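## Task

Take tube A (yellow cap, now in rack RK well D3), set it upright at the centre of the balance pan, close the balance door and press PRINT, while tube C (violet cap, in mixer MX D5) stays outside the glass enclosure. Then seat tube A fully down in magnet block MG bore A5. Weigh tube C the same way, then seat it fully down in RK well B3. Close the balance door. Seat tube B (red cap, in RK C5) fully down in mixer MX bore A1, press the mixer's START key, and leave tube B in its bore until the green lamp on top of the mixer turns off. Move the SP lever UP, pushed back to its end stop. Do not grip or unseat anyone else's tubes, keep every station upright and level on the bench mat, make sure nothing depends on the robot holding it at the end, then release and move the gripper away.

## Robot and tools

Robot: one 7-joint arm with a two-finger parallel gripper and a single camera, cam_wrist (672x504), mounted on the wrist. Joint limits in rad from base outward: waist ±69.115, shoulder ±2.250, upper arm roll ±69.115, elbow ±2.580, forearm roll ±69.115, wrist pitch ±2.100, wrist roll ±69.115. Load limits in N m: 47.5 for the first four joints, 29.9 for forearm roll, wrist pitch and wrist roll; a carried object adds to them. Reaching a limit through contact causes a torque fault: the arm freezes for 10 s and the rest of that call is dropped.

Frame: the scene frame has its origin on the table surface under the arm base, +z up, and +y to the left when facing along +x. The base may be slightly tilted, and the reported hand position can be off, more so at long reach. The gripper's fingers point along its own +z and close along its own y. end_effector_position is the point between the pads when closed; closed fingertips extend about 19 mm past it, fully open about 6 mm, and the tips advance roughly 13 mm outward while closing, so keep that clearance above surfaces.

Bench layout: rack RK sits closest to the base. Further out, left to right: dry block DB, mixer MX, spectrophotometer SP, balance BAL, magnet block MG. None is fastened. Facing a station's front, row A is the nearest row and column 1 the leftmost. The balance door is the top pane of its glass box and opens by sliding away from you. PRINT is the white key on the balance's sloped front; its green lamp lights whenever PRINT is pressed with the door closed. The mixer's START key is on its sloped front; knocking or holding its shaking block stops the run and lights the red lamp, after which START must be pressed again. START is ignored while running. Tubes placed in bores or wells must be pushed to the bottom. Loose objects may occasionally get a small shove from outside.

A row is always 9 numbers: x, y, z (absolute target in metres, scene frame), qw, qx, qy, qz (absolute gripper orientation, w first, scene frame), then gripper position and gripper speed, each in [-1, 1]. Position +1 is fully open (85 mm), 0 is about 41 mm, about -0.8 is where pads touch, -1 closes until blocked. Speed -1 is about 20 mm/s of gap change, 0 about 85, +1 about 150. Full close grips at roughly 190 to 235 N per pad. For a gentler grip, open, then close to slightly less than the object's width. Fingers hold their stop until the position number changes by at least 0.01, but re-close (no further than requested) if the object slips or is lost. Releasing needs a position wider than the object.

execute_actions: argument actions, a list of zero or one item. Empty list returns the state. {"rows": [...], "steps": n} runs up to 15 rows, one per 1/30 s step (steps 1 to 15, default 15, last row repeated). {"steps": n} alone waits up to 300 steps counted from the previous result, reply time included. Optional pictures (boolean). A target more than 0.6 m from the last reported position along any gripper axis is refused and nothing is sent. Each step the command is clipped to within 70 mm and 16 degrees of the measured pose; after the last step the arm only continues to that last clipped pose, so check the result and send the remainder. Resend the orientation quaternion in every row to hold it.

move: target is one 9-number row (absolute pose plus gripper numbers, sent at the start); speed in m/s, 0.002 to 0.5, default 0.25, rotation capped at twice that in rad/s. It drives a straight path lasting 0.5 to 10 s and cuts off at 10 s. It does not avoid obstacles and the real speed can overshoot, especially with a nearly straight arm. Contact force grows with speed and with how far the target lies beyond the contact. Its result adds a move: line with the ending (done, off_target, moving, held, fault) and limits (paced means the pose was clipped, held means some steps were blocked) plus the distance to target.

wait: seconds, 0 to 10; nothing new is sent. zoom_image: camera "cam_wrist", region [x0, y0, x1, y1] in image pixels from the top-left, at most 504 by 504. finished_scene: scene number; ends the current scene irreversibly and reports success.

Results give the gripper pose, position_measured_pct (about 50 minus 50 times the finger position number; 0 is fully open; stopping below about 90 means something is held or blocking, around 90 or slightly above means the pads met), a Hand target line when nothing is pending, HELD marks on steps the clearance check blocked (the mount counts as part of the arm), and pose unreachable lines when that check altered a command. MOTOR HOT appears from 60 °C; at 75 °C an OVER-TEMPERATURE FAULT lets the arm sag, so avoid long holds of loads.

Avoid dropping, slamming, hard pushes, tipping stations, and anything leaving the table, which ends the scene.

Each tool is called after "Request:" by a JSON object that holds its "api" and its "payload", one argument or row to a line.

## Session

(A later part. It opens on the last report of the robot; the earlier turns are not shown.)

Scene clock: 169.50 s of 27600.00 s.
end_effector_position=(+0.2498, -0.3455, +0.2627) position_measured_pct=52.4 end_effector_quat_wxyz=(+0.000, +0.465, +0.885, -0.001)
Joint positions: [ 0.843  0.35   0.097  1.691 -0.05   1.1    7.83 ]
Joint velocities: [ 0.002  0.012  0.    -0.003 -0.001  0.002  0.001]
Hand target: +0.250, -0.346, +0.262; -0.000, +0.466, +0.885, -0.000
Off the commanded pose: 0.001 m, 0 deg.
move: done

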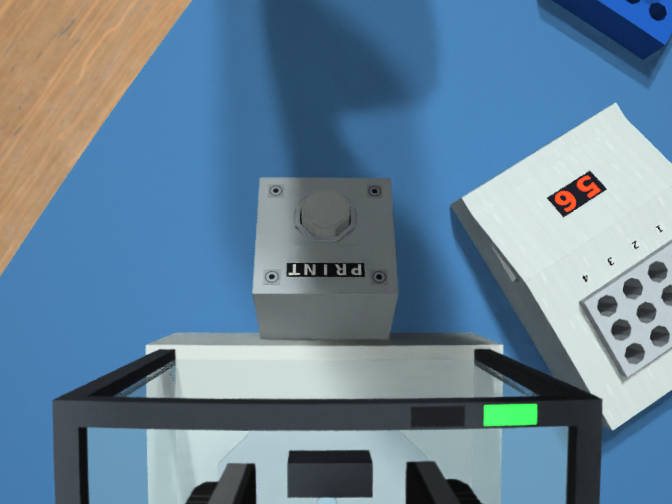

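Green. Open door and retrieve.

Request:
{"api": "move", "payload": {
  "target": [0.2497,-0.3455,0.232,0,0.4656,0.885,0,-0.05,0.5],
  "speed": 0.08
}}

Request:
{"api": "move", "payload": {
  "target": [0.2497,-0.3455,0.232,0,0.4656,0.885,0,-0.45,0],
  "speed": 0.08
}}

Request:
{"api": "move", "payload": {
  "target": [0.3131,-0.4377,0.232,0,0.4656,0.885,0,-0.45,0],
  "speed": 0.08
}}

Request:
{"api": "move", "payload": {
  "target": [0.3131,-0.4377,0.232,0,0.4656,0.885,0,-0.1,0],
  "speed": 0.08
}}

Request:
{"api": "move", "payload": {
  "target": [0.3131,-0.4377,0.26,0,0.4656,0.885,0,-0.1,0],
  "speed": 0.12
}}

Request:
{"api": "move", "payload": {
  "target": [0.2792,-0.3884,0.26,0,0.4656,0.885,0,-0.25,0],
  "speed": 0.15
}}

Request:
{"api": "move", "payload": {
  "target": [0.2792,-0.3884,0.1905,0,0.4656,0.885,0,-0.25,0],
  "speed": 0.12
}}

Request:
{"api": "zoom_image", "payload": {
  "camera": "cam_wrist",
  "region": [200,324,440,504]
}}

Scene clock: 179.20 s of 27600.00 s.
end_effector_position=(+0.2497, -0.3455, +0.2321) position_measured_pct=52.4 end_effector_quat_wxyz=(+0.000, +0.466, +0.885, -0.000)
Joint positions: [ 0.847  0.387  0.092  1.746 -0.056  1.01   7.835]
Joint velocities: [-0.     0.002  0.     0.001  0.    -0.     0.001]
Hand target: +0.250, -0.346, +0.232; -0.000, +0.466, +0.885, -0.000
Off the commanded pose: 0.000 m, 0 deg.
move: done

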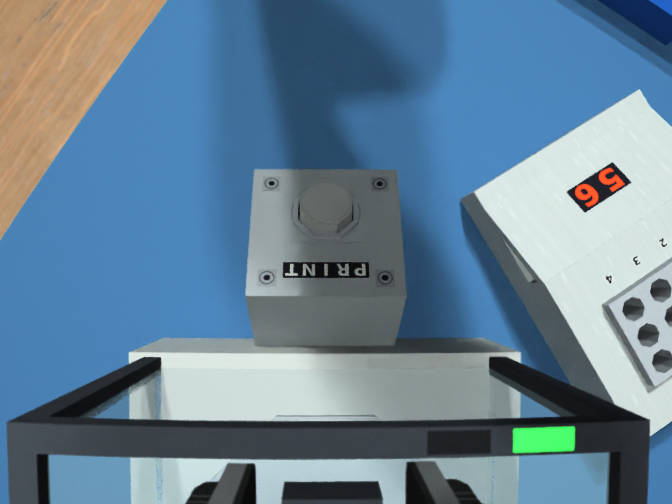

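Scene clock: 179.90 s of 27600.00 s.
end_effector_position=(+0.2498, -0.3455, +0.2323) position_measured_pct=68.7 end_effector_quat_wxyz=(+0.000, +0.466, +0.885, -0.000)
Joint positions: [ 0.847  0.386  0.092  1.746 -0.056  1.01   7.835]
Joint velocities: [-0.001 -0.001 -0.     0.001  0.    -0.001  0.001]
Hand target: +0.250, -0.345, +0.232; -0.000, +0.466, +0.885, -0.000
Off the commanded pose: 0.000 m, 0 deg.
move: done

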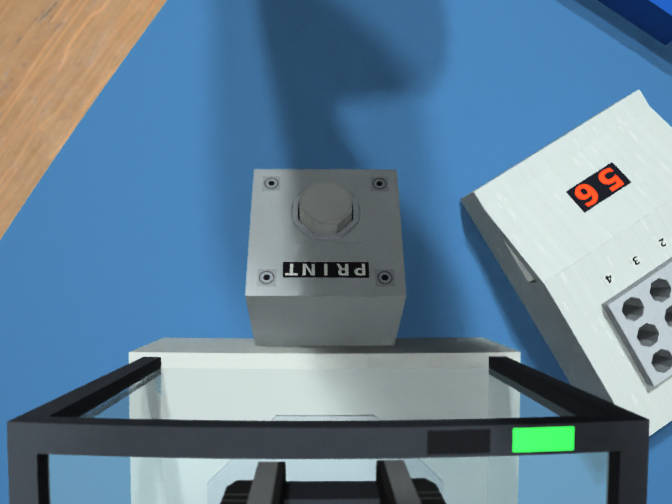

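Scene clock: 181.60 s of 27600.00 s.
end_effector_position=(+0.3128, -0.4379, +0.2329) position_measured_pct=68.7 end_effector_quat_wxyz=(+0.000, +0.466, +0.885, -0.001)
Joint positions: [ 0.873  0.624  0.097  1.335 -0.073  1.184  7.852]
Joint velocities: [-0.     0.003  0.    -0.005 -0.    -0.001  0.001]
Hand target: +0.313, -0.438, +0.232; -0.000, +0.465, +0.885, -0.000
Off the commanded pose: 0.001 m, 0 deg.
move: done

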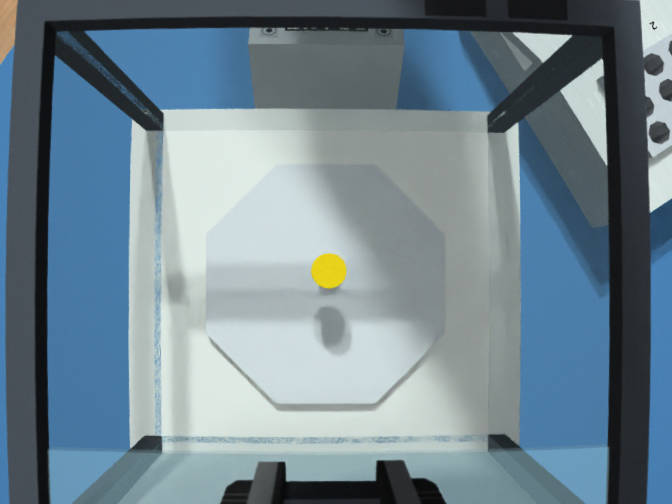

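Scene clock: 182.30 s of 27600.00 s.
end_effector_position=(+0.3131, -0.4377, +0.2320) position_measured_pct=54.8 end_effector_quat_wxyz=(+0.000, +0.466, +0.885, -0.000)
Joint positions: [ 0.873  0.625  0.096  1.335 -0.074  1.183  7.852]
Joint velocities: [-0.002 -0.    -0.001 -0.    -0.     0.001 -0.001]
Hand target: +0.313, -0.438, +0.232; -0.000, +0.466, +0.885, -0.000
Off the commanded pose: 0.000 m, 0 deg.
move: done

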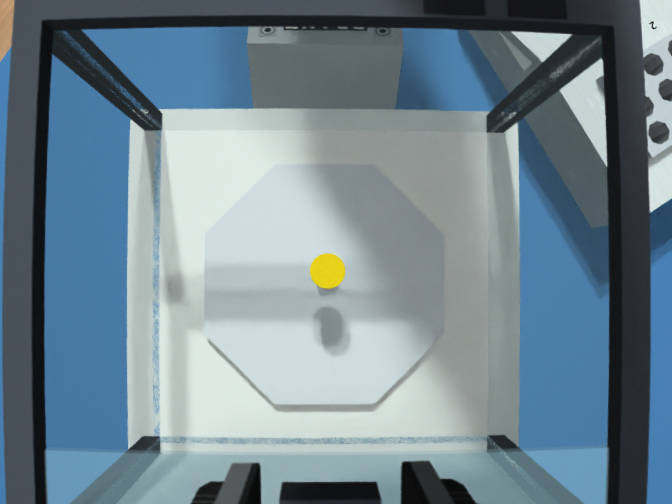

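Scene clock: 183.00 s of 27600.00 s.
end_effector_position=(+0.3131, -0.4377, +0.2600) position_measured_pct=54.8 end_effector_quat_wxyz=(-0.000, +0.466, +0.885, +0.000)
Joint positions: [ 0.873  0.602  0.1    1.283 -0.072  1.259  7.85 ]
Joint velocities: [ 0.    -0.001 -0.001 -0.001  0.     0.002  0.001]
Hand target: +0.313, -0.438, +0.260; +0.000, +0.466, +0.885, +0.000
Off the commanded pose: 0.000 m, 0 deg.
move: done

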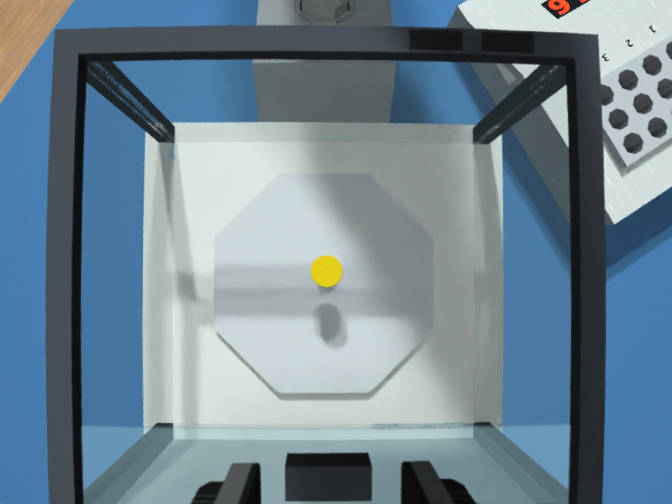

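Scene clock: 183.80 s of 27600.00 s.
end_effector_position=(+0.2791, -0.3884, +0.2595) position_measured_pct=62.3 end_effector_quat_wxyz=(-0.000, +0.466, +0.885, +0.000)
Joint positions: [ 0.859  0.467  0.097  1.517 -0.062  1.16   7.843]
Joint velocities: [-0.001 -0.009 -0.001  0.002  0.     0.002 -0.   ]
Hand target: +0.279, -0.388, +0.260; +0.000, +0.466, +0.885, +0.000
Off the commanded pose: 0.001 m, 0 deg.
move: done

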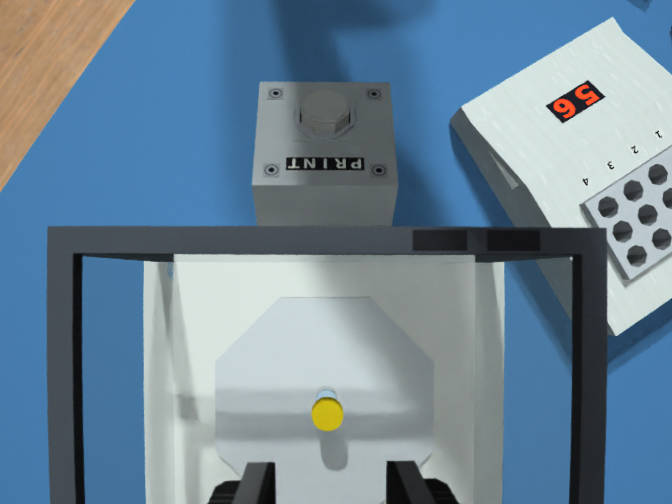

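Scene clock: 184.70 s of 27600.00 s.
end_effector_position=(+0.2792, -0.3885, +0.1907) position_measured_pct=62.3 end_effector_quat_wxyz=(+0.000, +0.466, +0.885, -0.000)
Joint positions: [ 0.863  0.546  0.087  1.63  -0.07   0.967  7.85 ]
Joint velocities: [-0.001  0.003  0.001  0.001 -0.    -0.     0.001]
Hand target: +0.279, -0.388, +0.191; -0.000, +0.466, +0.885, -0.000
Off the commanded pose: 0.000 m, 0 deg.
move: done

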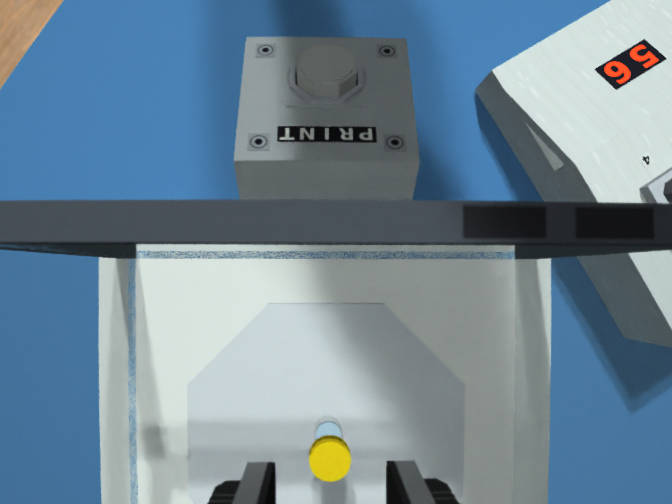

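Region (200, 324, 440, 504) of cam_wrist's 672x504 image, scaled by 2.100; it fills the top 378 rows of this view, and the rest is white.

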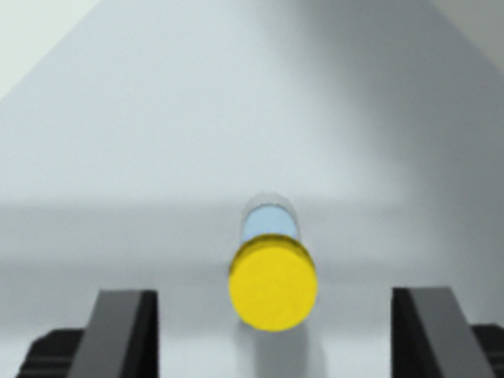

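Request:
{"api": "move", "payload": {
  "target": [0.2792,-0.3884,0.1398,0,0.4656,0.885,0,-0.25,0],
  "speed": 0.08
}}

Request:
{"api": "move", "payload": {
  "target": [0.2792,-0.3884,0.1398,0,0.4656,0.885,0,-0.66,-0.5],
  "speed": 0.08
}}

Request:
{"api": "move", "payload": {
  "target": [0.2792,-0.3884,0.30,0,0.4656,0.885,0,-0.66,-0.5],
  "speed": 0.18
}}

Request:
{"api": "move", "payload": {
  "target": [0.33,-0.18,0.29,0,0.2,0.98,0,-0.66,-0.5],
  "speed": 0.3
}}

Request:
{"api": "move", "payload": {
  "target": [0.3598,-0.041,0.12,0,0,1,0,-0.66,-0.5],
  "speed": 0.25
}}

Request:
{"api": "zoom_image", "payload": {
  "camera": "cam_wrist",
  "region": [200,324,440,504]
}}

Scene clock: 203.27 s of 27600.00 s.
end_effector_position=(+0.2793, -0.3885, +0.1400) position_measured_pct=62.3 end_effector_quat_wxyz=(+0.000, +0.466, +0.885, -0.000)
Joint positions: [ 0.868  0.621  0.078  1.69  -0.078  0.832  7.857]
Joint velocities: [ 0.     0.003 -0.001  0.    -0.     0.001 -0.   ]
Hand target: +0.279, -0.388, +0.140; -0.000, +0.466, +0.885, -0.000
Off the commanded pose: 0.000 m, 0 deg.
move: done

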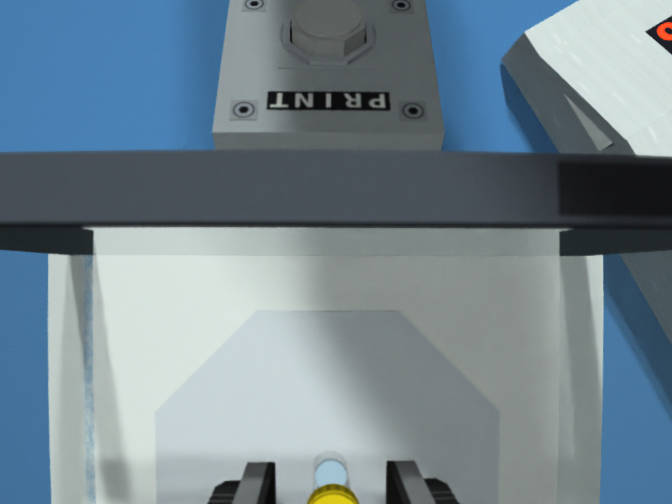

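Scene clock: 203.97 s of 27600.00 s.
end_effector_position=(+0.2792, -0.3885, +0.1399) position_measured_pct=80.6 end_effector_quat_wxyz=(+0.000, +0.466, +0.885, -0.000)
Joint positions: [ 0.868  0.621  0.078  1.69  -0.078  0.832  7.857]
Joint velocities: [-0.    -0.001 -0.001 -0.     0.    -0.001 -0.   ]
Hand target: +0.279, -0.388, +0.140; -0.000, +0.466, +0.885, -0.000
Off the commanded pose: 0.000 m, 0 deg.
move: done

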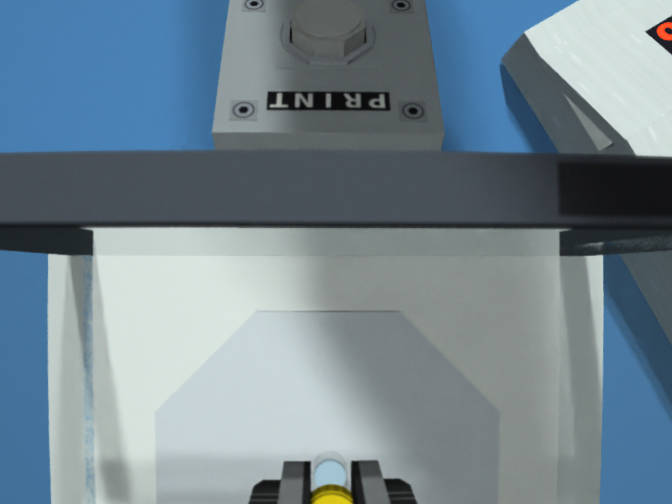

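Scene clock: 205.23 s of 27600.00 s.
end_effector_position=(+0.2792, -0.3882, +0.2999) position_measured_pct=80.6 end_effector_quat_wxyz=(+0.000, +0.466, +0.885, +0.000)
Joint positions: [ 0.857  0.433  0.102  1.435 -0.058  1.275  7.839]
Joint velocities: [ 0.001 -0.001  0.001 -0.001 -0.    -0.    -0.001]
Hand target: +0.279, -0.388, +0.300; +0.000, +0.466, +0.885, +0.000
Off the commanded pose: 0.000 m, 0 deg.
move: done

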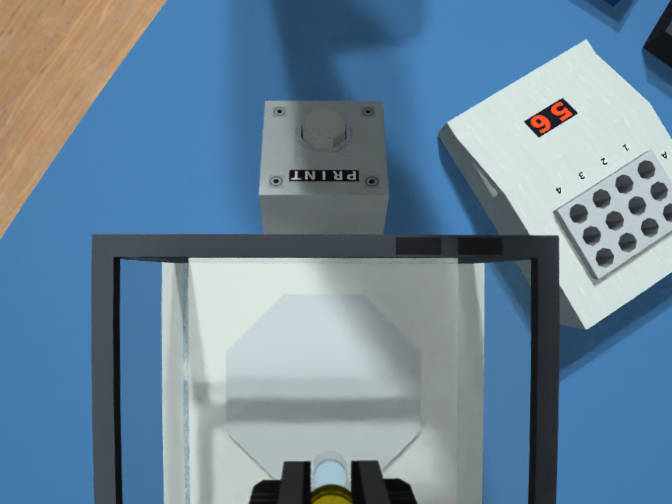

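Scene clock: 206.57 s of 27600.00 s.
end_effector_position=(+0.3301, -0.1801, +0.2897) position_measured_pct=80.6 end_effector_quat_wxyz=(+0.001, +0.200, +0.980, +0.001)
Joint positions: [ 0.564  0.206 -0.123  1.788  0.014  1.141  7.877]
Joint velocities: [-0.003 -0.003 -0.007  0.001  0.001 -0.001 -0.001]
Hand target: +0.330, -0.180, +0.290; +0.001, +0.200, +0.980, +0.001
Off the commanded pose: 0.000 m, 0 deg.
move: done

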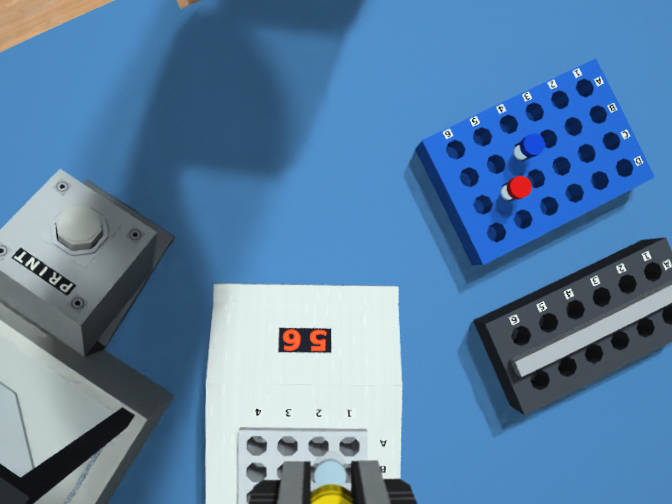

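Scene clock: 207.97 s of 27600.00 s.
end_effector_position=(+0.3601, -0.0410, +0.1202) position_measured_pct=80.6 end_effector_quat_wxyz=(+0.000, -0.000, +1.000, +0.001)
Joint positions: [ 0.251  0.466 -0.245  2.1    0.185  0.584  7.719]
Joint velocities: [-0.004  0.003 -0.     0.     0.002  0.    -0.001]
Hand target: +0.360, -0.041, +0.120; +0.000, -0.000, +1.000, +0.001
Off the commanded pose: 0.000 m, 0 deg.
move: done

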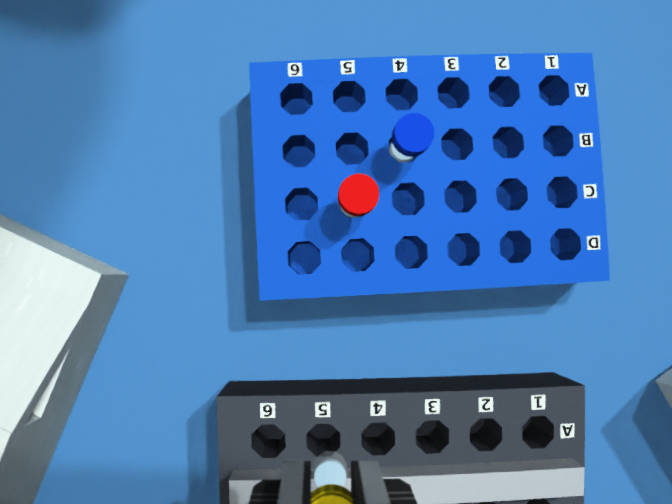

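Region (200, 324, 440, 504) of cam_wrist's 672x504 image, scaled by 2.100; it fills the top 378 rows of this view, and the rest is white.

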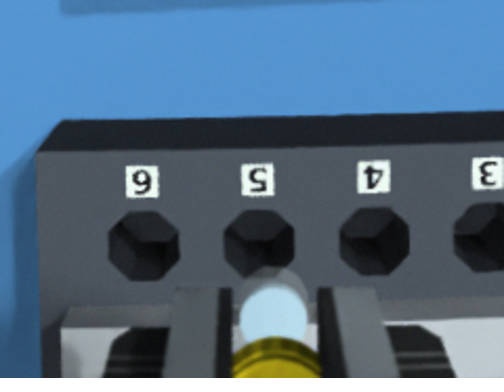

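Request:
{"api": "move", "payload": {
  "target": [0.3594,-0.0433,0.098,0,0,1,0,-0.66,-0.5],
  "speed": 0.04
}}

Request:
{"api": "zoom_image", "payload": {
  "camera": "cam_wrist",
  "region": [250,384,410,504]
}}

Scene clock: 218.27 s of 27600.00 s.
end_effector_position=(+0.3595, -0.0434, +0.0982) position_measured_pct=80.6 end_effector_quat_wxyz=(+0.000, +0.000, +1.000, -0.000)
Joint positions: [ 0.238  0.517 -0.223  2.121  0.211  0.514  7.701]
Joint velocities: [-0.002  0.005  0.001  0.001  0.    -0.002  0.001]
Hand target: +0.359, -0.043, +0.098; -0.000, -0.000, +1.000, -0.000
Off the commanded pose: 0.000 m, 0 deg.
move: done

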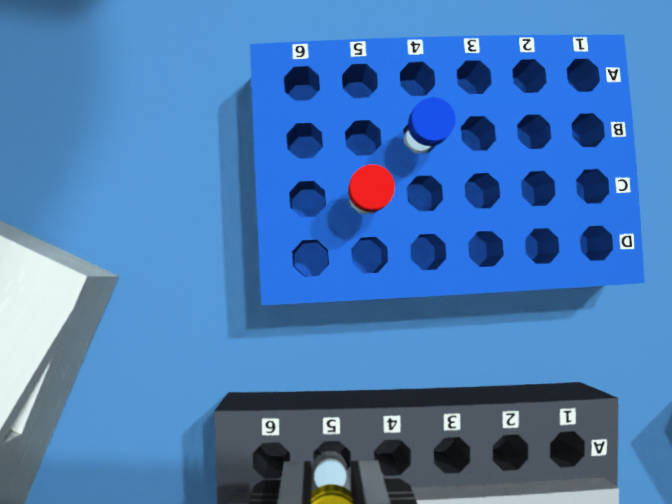

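Region (250, 384, 410, 504) of cam_wrist's 672x504 image, scaled by 3.150; it fills the top 378 rows of this view, and the rest is white.

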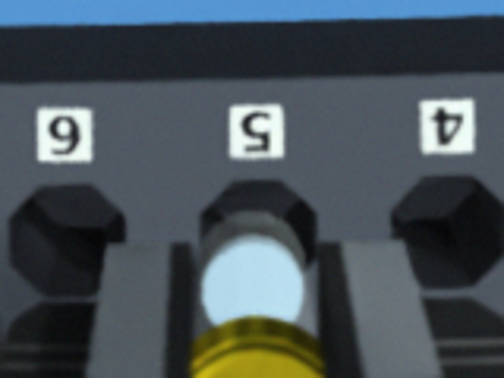

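Request:
{"api": "move", "payload": {
  "target": [0.3594,-0.0427,0.0945,0,0,1,0,-0.66,-0.5],
  "speed": 0.01
}}

Request:
{"api": "move", "payload": {
  "target": [0.3594,-0.0427,0.087,0,0,1,0,-0.66,-0.5],
  "speed": 0.012
}}

Request:
{"api": "zoom_image", "payload": {
  "camera": "cam_wrist",
  "region": [250,384,410,504]
}}

Scene clock: 225.20 s of 27600.00 s.
end_effector_position=(+0.3594, -0.0427, +0.0945) position_measured_pct=80.6 end_effector_quat_wxyz=(+0.000, +0.000, +1.000, -0.000)
Joint positions: [ 0.233  0.525 -0.219  2.124  0.214  0.502  7.696]
Joint velocities: [-0.     0.001  0.     0.     0.    -0.    -0.   ]
Hand target: +0.359, -0.043, +0.095; +0.000, -0.000, +1.000, +0.000
Off the commanded pose: 0.000 m, 0 deg.
move: done

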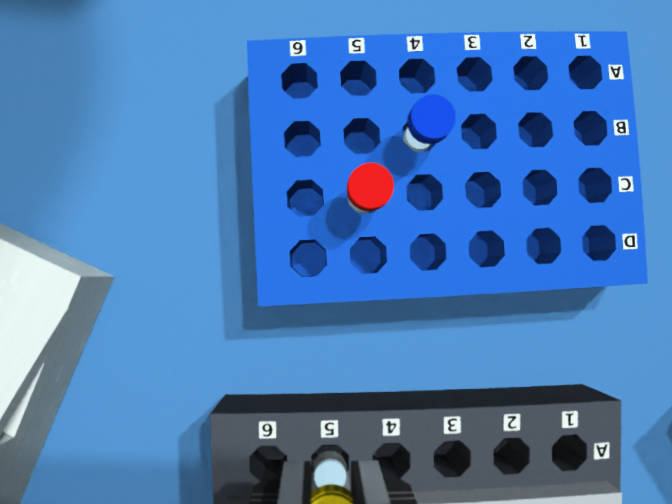

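Scene clock: 226.03 s of 27600.00 s.
end_effector_position=(+0.3594, -0.0427, +0.0871) position_measured_pct=80.6 end_effector_quat_wxyz=(+0.000, +0.000, +1.000, -0.000)
Joint positions: [ 0.226  0.543 -0.211  2.129  0.223  0.478  7.689]
Joint velocities: [-0.     0.002  0.     0.     0.     0.001  0.   ]
Hand target: +0.359, -0.043, +0.087; -0.000, -0.000, +1.000, +0.000
Off the commanded pose: 0.000 m, 0 deg.
move: done

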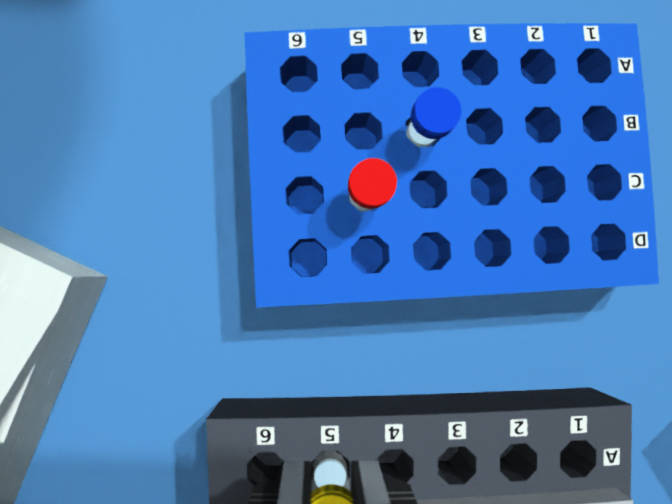

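Region (250, 384, 410, 504) of cam_wrist's 672x504 image, scaled by 3.150; it fills the top 378 rows of this view, and the rest is white.

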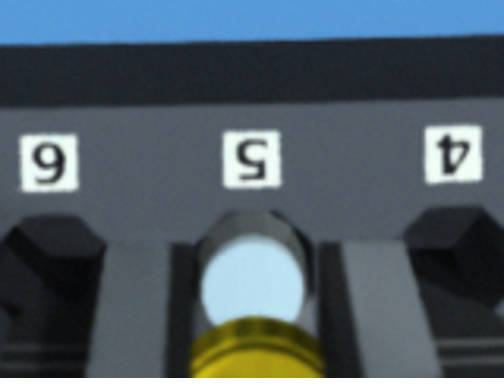

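Request:
{"api": "move", "payload": {
  "target": [0.3594,-0.0427,0.079,0,0,1,0,-0.66,-0.5],
  "speed": 0.012
}}

Scene clock: 229.20 s of 27600.00 s.
end_effector_position=(+0.3594, -0.0427, +0.0791) position_measured_pct=80.6 end_effector_quat_wxyz=(+0.000, +0.000, +1.000, -0.000)
Joint positions: [ 0.218  0.563 -0.201  2.135  0.231  0.453  7.682]
Joint velocities: [-0.     0.001 -0.002  0.001  0.    -0.002  0.001]
Hand target: +0.359, -0.043, +0.079; -0.000, -0.000, +1.000, +0.000
Off the commanded pose: 0.000 m, 0 deg.
move: done

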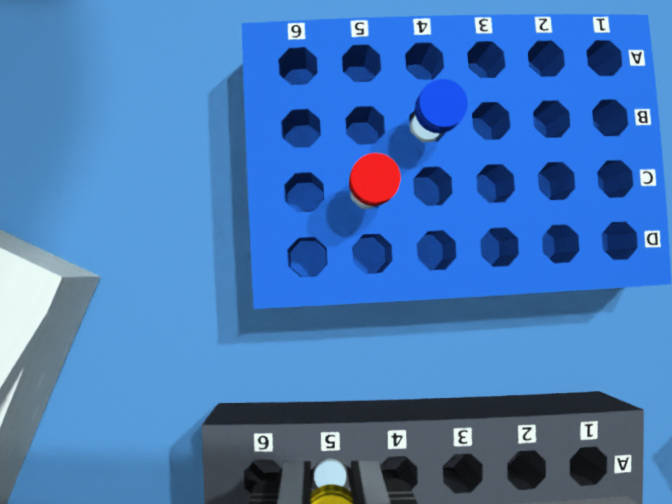

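Request:
{"api": "move", "payload": {
  "target": [0.3594,-0.0427,0.068,0,0,1,0,-0.66,-0.5],
  "speed": 0.015
}}

Scene clock: 232.70 s of 27600.00 s.
end_effector_position=(+0.3594, -0.0427, +0.0681) position_measured_pct=80.6 end_effector_quat_wxyz=(+0.000, +0.000, +1.000, -0.000)
Joint positions: [ 0.207  0.59  -0.188  2.142  0.242  0.418  7.672]
Joint velocities: [-0.002  0.002 -0.002 -0.001  0.001 -0.001 -0.002]
Hand target: +0.359, -0.043, +0.068; +0.000, -0.000, +1.000, +0.000
Off the commanded pose: 0.000 m, 0 deg.
move: done

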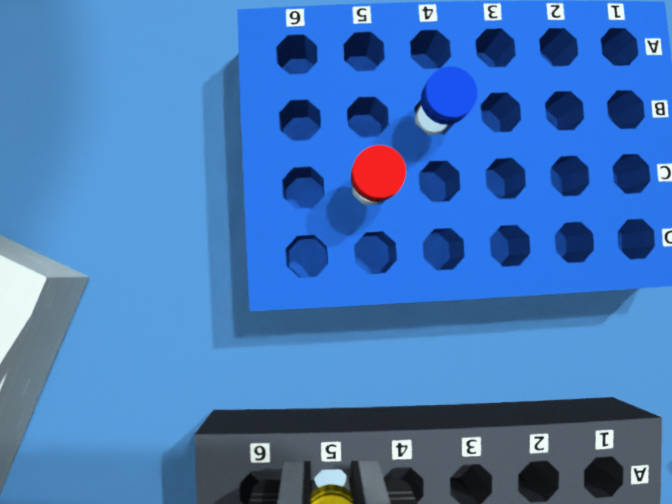

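Release, lift, close, push (expected stop ≈0.0775).

Request:
{"api": "move", "payload": {
  "target": [0.3594,-0.0427,0.068,0,0,1,0,-0.3,0],
  "speed": 0.015
}}

Request:
{"api": "move", "payload": {
  "target": [0.3594,-0.0427,0.092,0,0,1,0,-0.3,0],
  "speed": 0.08
}}

Request:
{"api": "move", "payload": {
  "target": [0.3594,-0.0427,0.086,0,0,1,0,-1,1],
  "speed": 0.01
}}

Request:
{"api": "move", "payload": {
  "target": [0.3594,-0.0427,0.074,0,0,1,0,-1,1],
  "speed": 0.015
}}

Scene clock: 238.43 s of 27600.00 s.
end_effector_position=(+0.3594, -0.0427, +0.0680) position_measured_pct=65.1 end_effector_quat_wxyz=(+0.000, +0.000, +1.000, -0.000)
Joint positions: [ 0.207  0.591 -0.188  2.142  0.242  0.418  7.672]
Joint velocities: [ 0.001 -0.    -0.001 -0.     0.    -0.     0.001]
Hand target: +0.359, -0.043, +0.068; +0.000, -0.000, +1.000, -0.000
Off the commanded pose: 0.000 m, 0 deg.
move: done

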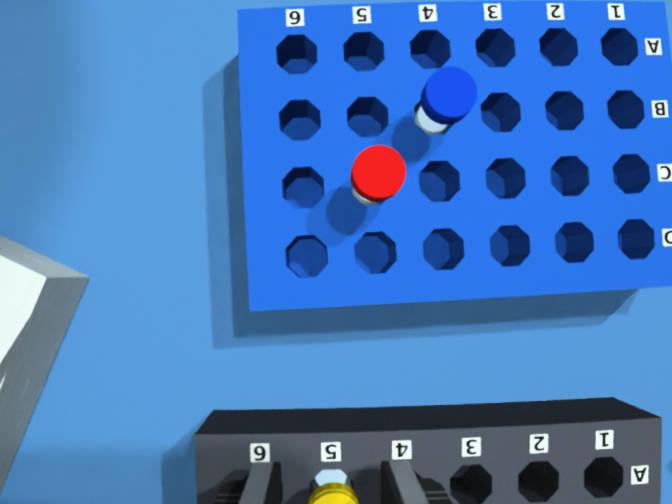

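Scene clock: 239.17 s of 27600.00 s.
end_effector_position=(+0.3593, -0.0426, +0.0918) position_measured_pct=65.1 end_effector_quat_wxyz=(-0.000, -0.000, +1.000, +0.000)
Joint positions: [ 0.23   0.532 -0.216  2.126  0.217  0.494  7.694]
Joint velocities: [ 0.002 -0.004  0.002  0.    -0.001  0.001 -0.   ]
Hand target: +0.359, -0.043, +0.092; +0.000, +0.000, +1.000, -0.000
Off the commanded pose: 0.000 m, 0 deg.
move: done

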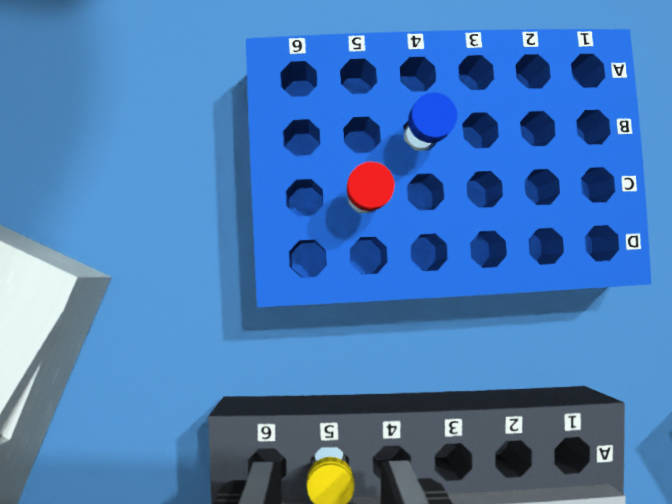

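Scene clock: 239.97 s of 27600.00 s.
end_effector_position=(+0.3594, -0.0427, +0.0861) position_measured_pct=91.7 end_effector_quat_wxyz=(+0.000, +0.000, +1.000, -0.000)
Joint positions: [ 0.225  0.546 -0.209  2.13   0.223  0.475  7.688]
Joint velocities: [-0.     0.001  0.001  0.001  0.    -0.    -0.001]
Hand target: +0.359, -0.043, +0.086; -0.000, -0.000, +1.000, +0.000
Off the commanded pose: 0.000 m, 0 deg.
move: done

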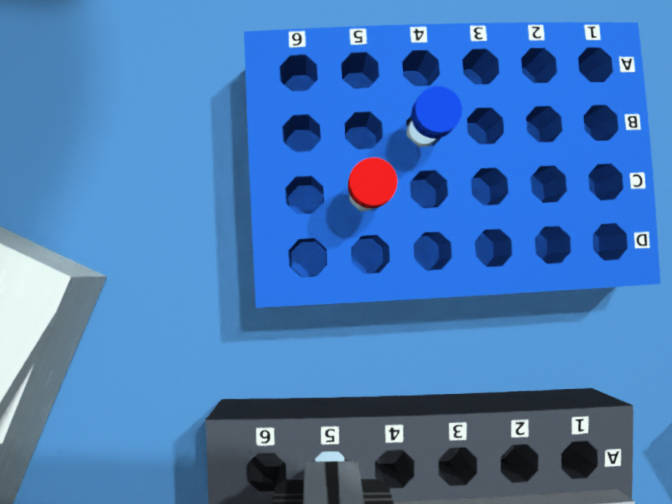

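Scene clock: 241.00 s of 27600.00 s.
end_effector_position=(+0.3601, -0.0429, +0.0781) position_measured_pct=91.7 end_effector_quat_wxyz=(+0.003, -0.000, +1.000, -0.001)
Joint positions: [ 0.213  0.564 -0.196  2.139  0.235  0.442  7.677]
Joint velocities: [ 0.    -0.001  0.001  0.001 -0.    -0.001 -0.001]
Hand target: +0.359, -0.043, +0.074; -0.000, -0.000, +1.000, +0.000
Off the commanded pose: 0.004 m, 0 deg.
move: off_target

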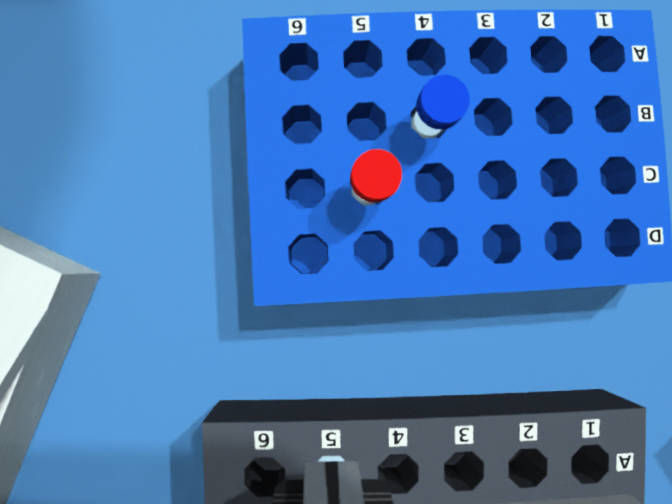

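Request:
{"api": "move", "payload": {
  "target": [0.3594,-0.0427,0.13,0,0,1,0,-1,1],
  "speed": 0.12
}}

Request:
{"api": "move", "payload": {
  "target": [0.32,0.24,0.42,0,0.30,0.954,0,-0.25,0],
  "speed": 0.35
}}

Scene clock: 248.57 s of 27600.00 s.
end_effector_position=(+0.3592, -0.0425, +0.1297) position_measured_pct=91.7 end_effector_quat_wxyz=(-0.000, -0.000, +1.000, +0.000)
Joint positions: [ 0.26   0.444 -0.25   2.091  0.173  0.616  7.734]
Joint velocities: [ 0.004 -0.007  0.001 -0.    -0.001 -0.003  0.001]
Hand target: +0.359, -0.043, +0.130; +0.000, +0.000, +1.000, -0.000
Off the commanded pose: 0.000 m, 0 deg.
move: done

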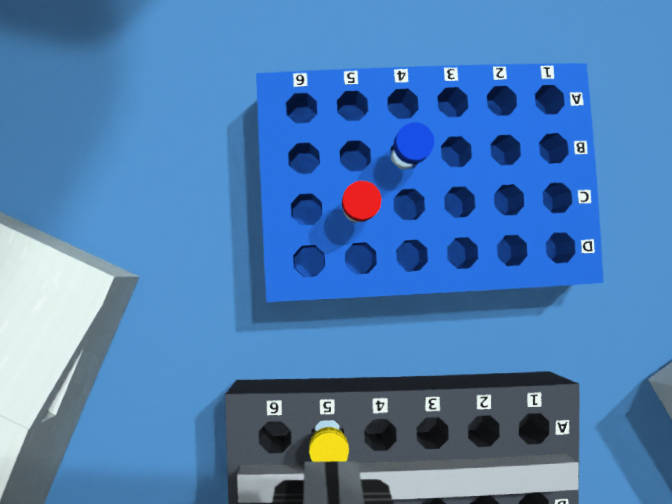

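Scene clock: 250.30 s of 27600.00 s.
end_effector_position=(+0.3200, +0.2401, +0.4202) position_measured_pct=62.3 end_effector_quat_wxyz=(+0.000, +0.301, +0.954, +0.001)
Joint positions: [-0.341  0.203 -0.456  1.372  0.091  1.572  6.443]
Joint velocities: [-0.006  0.01  -0.008 -0.004  0.002  0.003 -0.002]
Hand target: +0.320, +0.241, +0.420; -0.000, +0.300, +0.954, +0.001
Off the commanded pose: 0.000 m, 0 deg.
move: done

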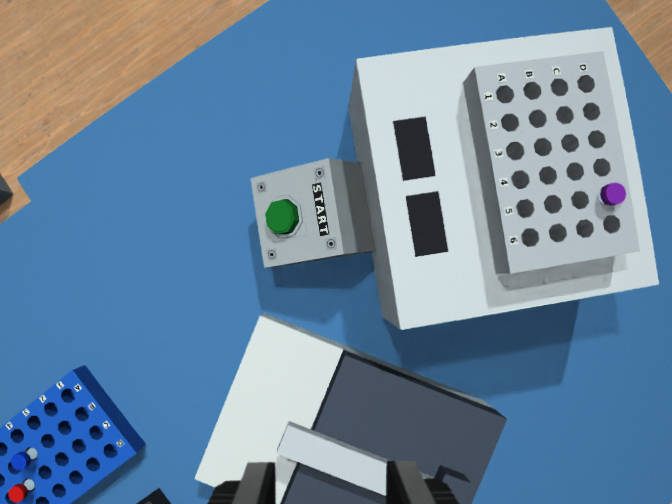

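Request:
{"api": "execute_actions", "payload": {
  "actions": []
}}

Scene clock: 281.97 s of 27600.00 s.
end_effector_position=(+0.3199, +0.2405, +0.4199) position_measured_pct=62.3 end_effector_quat_wxyz=(-0.000, +0.300, +0.954, +0.001)
Joint positions: [-0.342  0.204 -0.456  1.372  0.091  1.572  6.443]
Joint velocities: [-0.001  0.001 -0.002 -0.    -0.    -0.002  0.002]
Hand target: +0.320, +0.241, +0.420; -0.000, +0.300, +0.954, +0.001
Off the commanded pose: 0.001 m, 0 deg.
Steps of this call (steps 1 to 950: nothing new was sent). Readings (end_effector_position | what the end effector reports):
1: (+0.3199, +0.2403, +0.4201) | position_measured_pct=62.3
2: (+0.3199, +0.2404, +0.4201) | position_measured_pct=62.3
4: (+0.3199, +0.2405, +0.4200) | position_measured_pct=62.3
8: (+0.3199, +0.2405, +0.4199) | position_measured_pct=62.3
950: the state above

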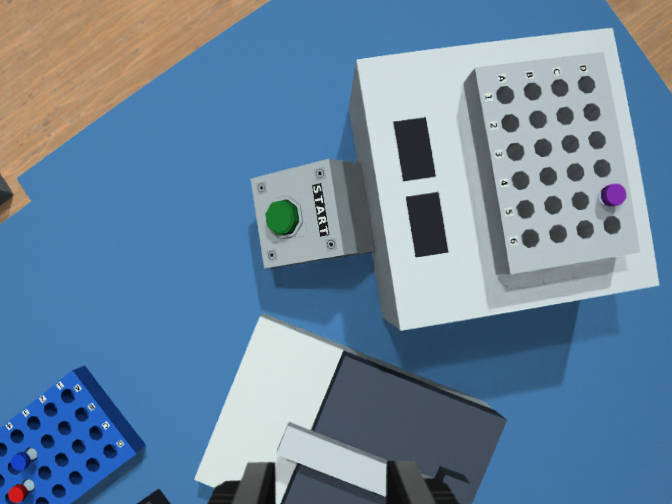

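Request:
{"api": "move", "payload": {
  "target": [0.337,0.446,0.26,0,0.2164,0.9763,0,-0.25,0],
  "speed": 0.25
}}

Request:
{"api": "move", "payload": {
  "target": [0.337,0.446,0.245,0,0.2164,0.9763,0,-0.25,0],
  "speed": 0.05
}}

Request:
{"api": "zoom_image", "payload": {
  "camera": "cam_wrist",
  "region": [200,324,440,504]
}}

Scene clock: 298.70 s of 27600.00 s.
end_effector_position=(+0.3369, +0.4462, +0.2604) position_measured_pct=62.3 end_effector_quat_wxyz=(+0.000, +0.216, +0.976, +0.000)
Joint positions: [-0.708  0.671 -0.491  1.189  0.313  1.341  6.232]
Joint velocities: [-0.002  0.004  0.001 -0.     0.001  0.001 -0.001]
Hand target: +0.337, +0.446, +0.260; -0.000, +0.216, +0.976, +0.000
Off the commanded pose: 0.000 m, 0 deg.
move: done

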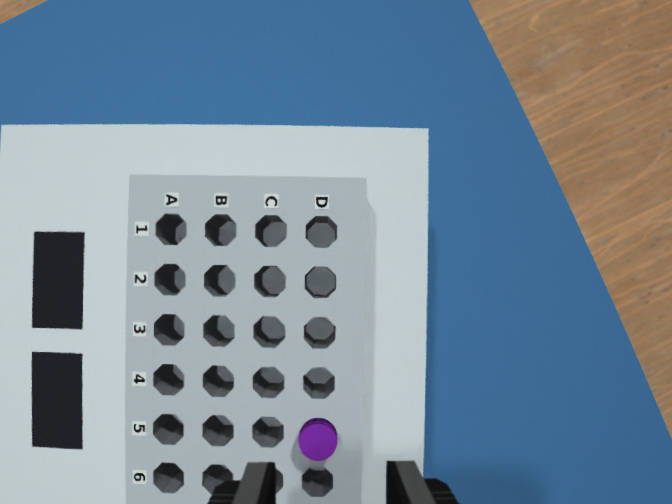

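Scene clock: 299.40 s of 27600.00 s.
end_effector_position=(+0.3370, +0.4460, +0.2450) position_measured_pct=62.3 end_effector_quat_wxyz=(+0.000, +0.216, +0.976, +0.000)
Joint positions: [-0.706  0.683 -0.488  1.219  0.319  1.302  6.224]
Joint velocities: [ 0.001  0.     0.    -0.    -0.     0.002  0.   ]
Hand target: +0.337, +0.446, +0.245; -0.000, +0.216, +0.976, -0.000
Off the commanded pose: 0.000 m, 0 deg.
move: done

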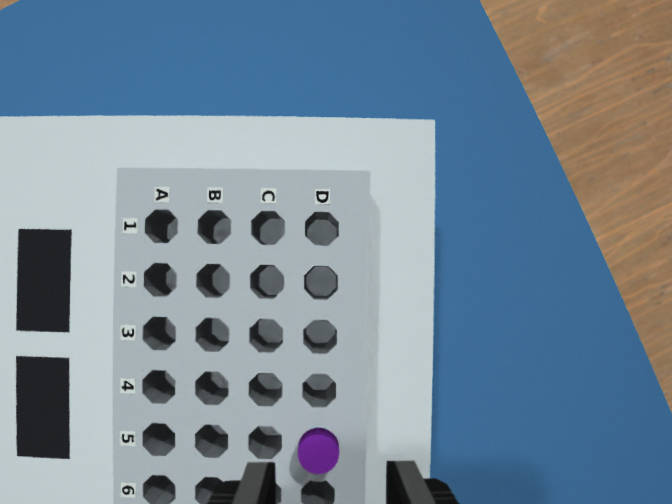

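Region (200, 324, 440, 504) of cam_wrist's 672x504 image, scaled by 2.100; it fills the top 378 rows of this view, and the rest is white.

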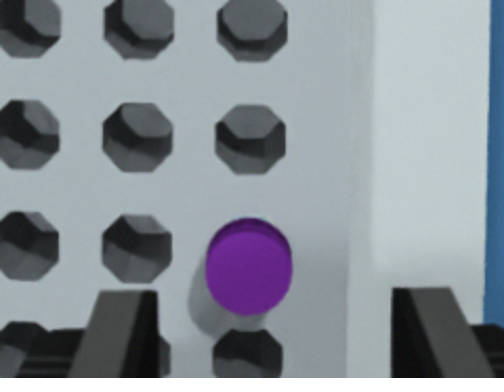

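Request:
{"api": "move", "payload": {
  "target": [0.3353,0.4424,0.23,0,0.2164,0.9763,0,-0.25,0],
  "speed": 0.05
}}

Request:
{"api": "zoom_image", "payload": {
  "camera": "cam_wrist",
  "region": [200,324,440,504]
}}

Scene clock: 310.37 s of 27600.00 s.
end_effector_position=(+0.3353, +0.4424, +0.2300) position_measured_pct=62.3 end_effector_quat_wxyz=(-0.000, +0.216, +0.976, -0.000)
Joint positions: [-0.7    0.687 -0.487  1.264  0.324  1.256  6.217]
Joint velocities: [ 0.001 -0.001 -0.002  0.001 -0.    -0.001  0.001]
Hand target: +0.335, +0.442, +0.230; -0.000, +0.216, +0.976, -0.000
Off the commanded pose: 0.000 m, 0 deg.
move: done

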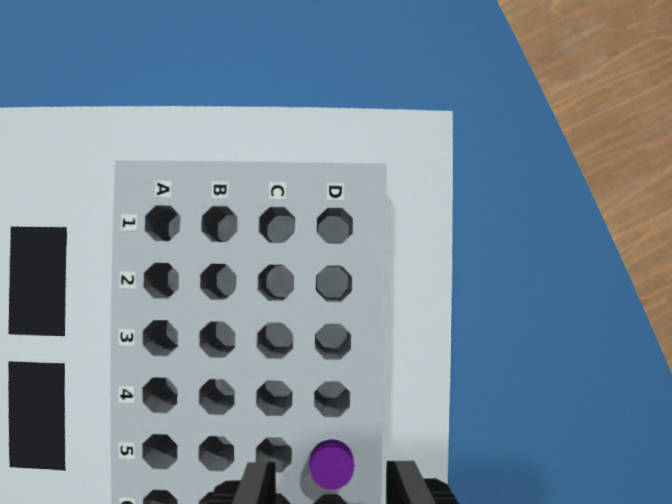

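Region (200, 324, 440, 504) of cam_wrist's 672x504 image, scaled by 2.100; it fills the top 378 rows of this view, and the rest is white.

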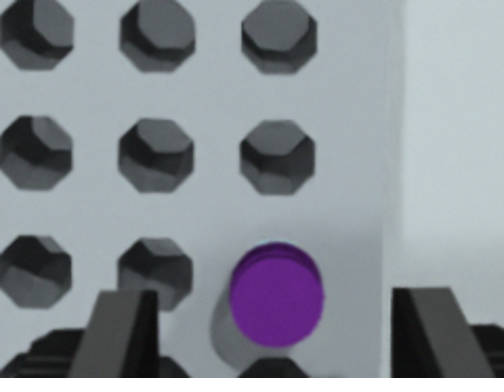

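Request:
{"api": "move", "payload": {
  "target": [0.3355,0.4428,0.189,0,0.2164,0.9763,0,-0.25,0],
  "speed": 0.05
}}

Request:
{"api": "move", "payload": {
  "target": [0.3355,0.4428,0.189,0,0.2164,0.9763,0,-0.66,-0.5],
  "speed": 0.05
}}

Request:
{"api": "move", "payload": {
  "target": [0.3355,0.4428,0.24,0,0.2164,0.9763,0,-0.66,-0.5],
  "speed": 0.04
}}

Scene clock: 323.67 s of 27600.00 s.
end_effector_position=(+0.3360, +0.4434, +0.1921) position_measured_pct=62.3 end_effector_quat_wxyz=(+0.001, +0.216, +0.976, +0.002)
Joint positions: [-0.701  0.724 -0.476  1.325  0.346  1.158  6.197]
Joint velocities: [-0.    -0.001 -0.001  0.001  0.001 -0.001  0.001]
Hand target: +0.336, +0.443, +0.189; -0.000, +0.216, +0.976, -0.000
Off the commanded pose: 0.003 m, 0 deg.
move: done

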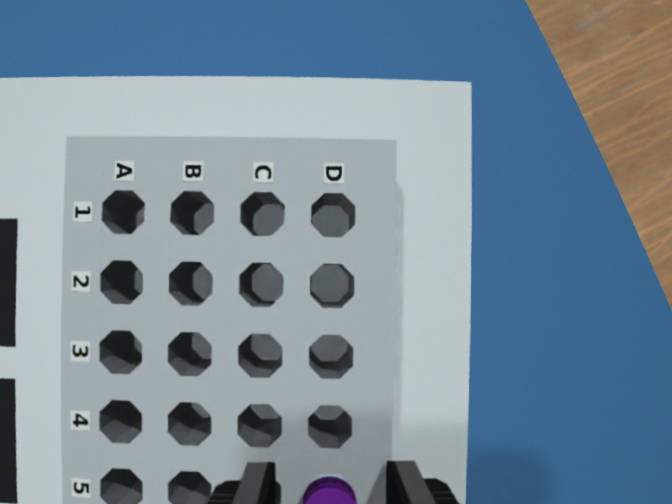

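Scene clock: 324.37 s of 27600.00 s.
end_effector_position=(+0.3361, +0.4434, +0.1927) position_measured_pct=80.6 end_effector_quat_wxyz=(+0.002, +0.217, +0.976, +0.002)
Joint positions: [-0.701  0.723 -0.477  1.325  0.347  1.158  6.196]
Joint velocities: [-0.    -0.     0.001 -0.     0.    -0.     0.001]
Hand target: +0.335, +0.443, +0.189; +0.000, +0.216, +0.976, -0.000
Off the commanded pose: 0.004 m, 0 deg.
move: off_target

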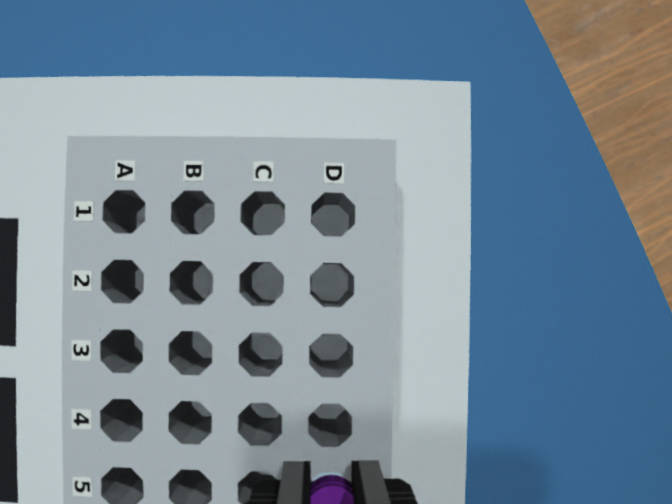

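Scene clock: 325.80 s of 27600.00 s.
end_effector_position=(+0.3355, +0.4428, +0.2400) position_measured_pct=80.6 end_effector_quat_wxyz=(+0.000, +0.216, +0.976, -0.000)
Joint positions: [-0.701  0.679 -0.489  1.244  0.32   1.282  6.221]
Joint velocities: [-0.     0.     0.    -0.001  0.    -0.     0.   ]
Hand target: +0.335, +0.443, +0.240; +0.000, +0.216, +0.976, +0.000
Off the commanded pose: 0.000 m, 0 deg.
move: done

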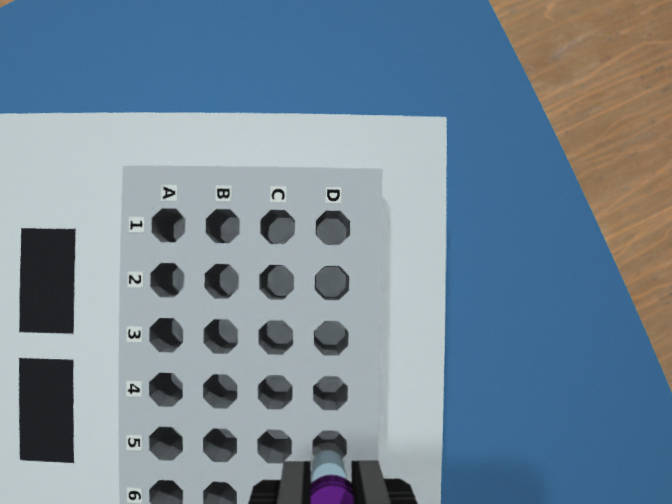

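Request:
{"api": "move", "payload": {
  "target": [0.34,0.33,0.30,0,0.3,0.954,0,-0.66,-0.5],
  "speed": 0.25
}}

Request:
{"api": "move", "payload": {
  "target": [0.2792,-0.3884,0.30,0,0.4656,0.885,0,-0.66,-0.5],
  "speed": 0.3
}}

Scene clock: 333.57 s of 27600.00 s.
end_effector_position=(+0.3400, +0.3299, +0.2998) position_measured_pct=80.6 end_effector_quat_wxyz=(-0.000, +0.300, +0.954, -0.000)
Joint positions: [-0.5    0.438 -0.479  1.447  0.21   1.295  6.236]
Joint velocities: [ 0.002 -0.004  0.001 -0.    -0.001 -0.001 -0.   ]
Hand target: +0.340, +0.330, +0.300; +0.000, +0.300, +0.954, -0.000
Off the commanded pose: 0.000 m, 0 deg.
move: done

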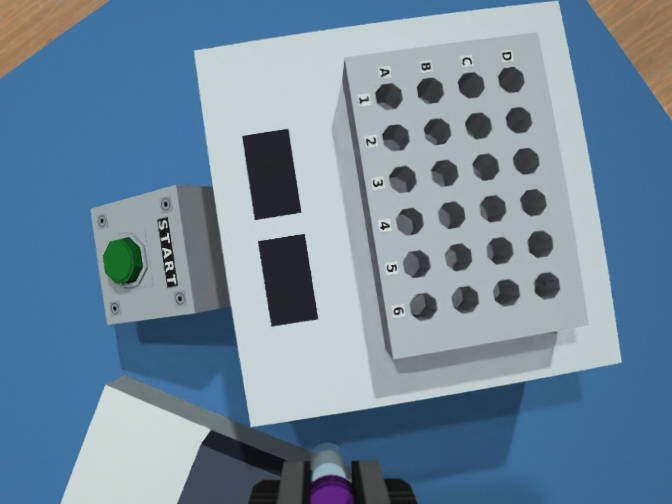

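action 0: the call puts the target (arm/x, arm/y, arm/z) 0.624 m from end_effector_position in the last result along the gripper's own y axis as it stood there; a target may be at most 0.6 m away along each of those axes, so nothing of the call was run and nothing moved. Command a nearer target, and go on from there in a later call.


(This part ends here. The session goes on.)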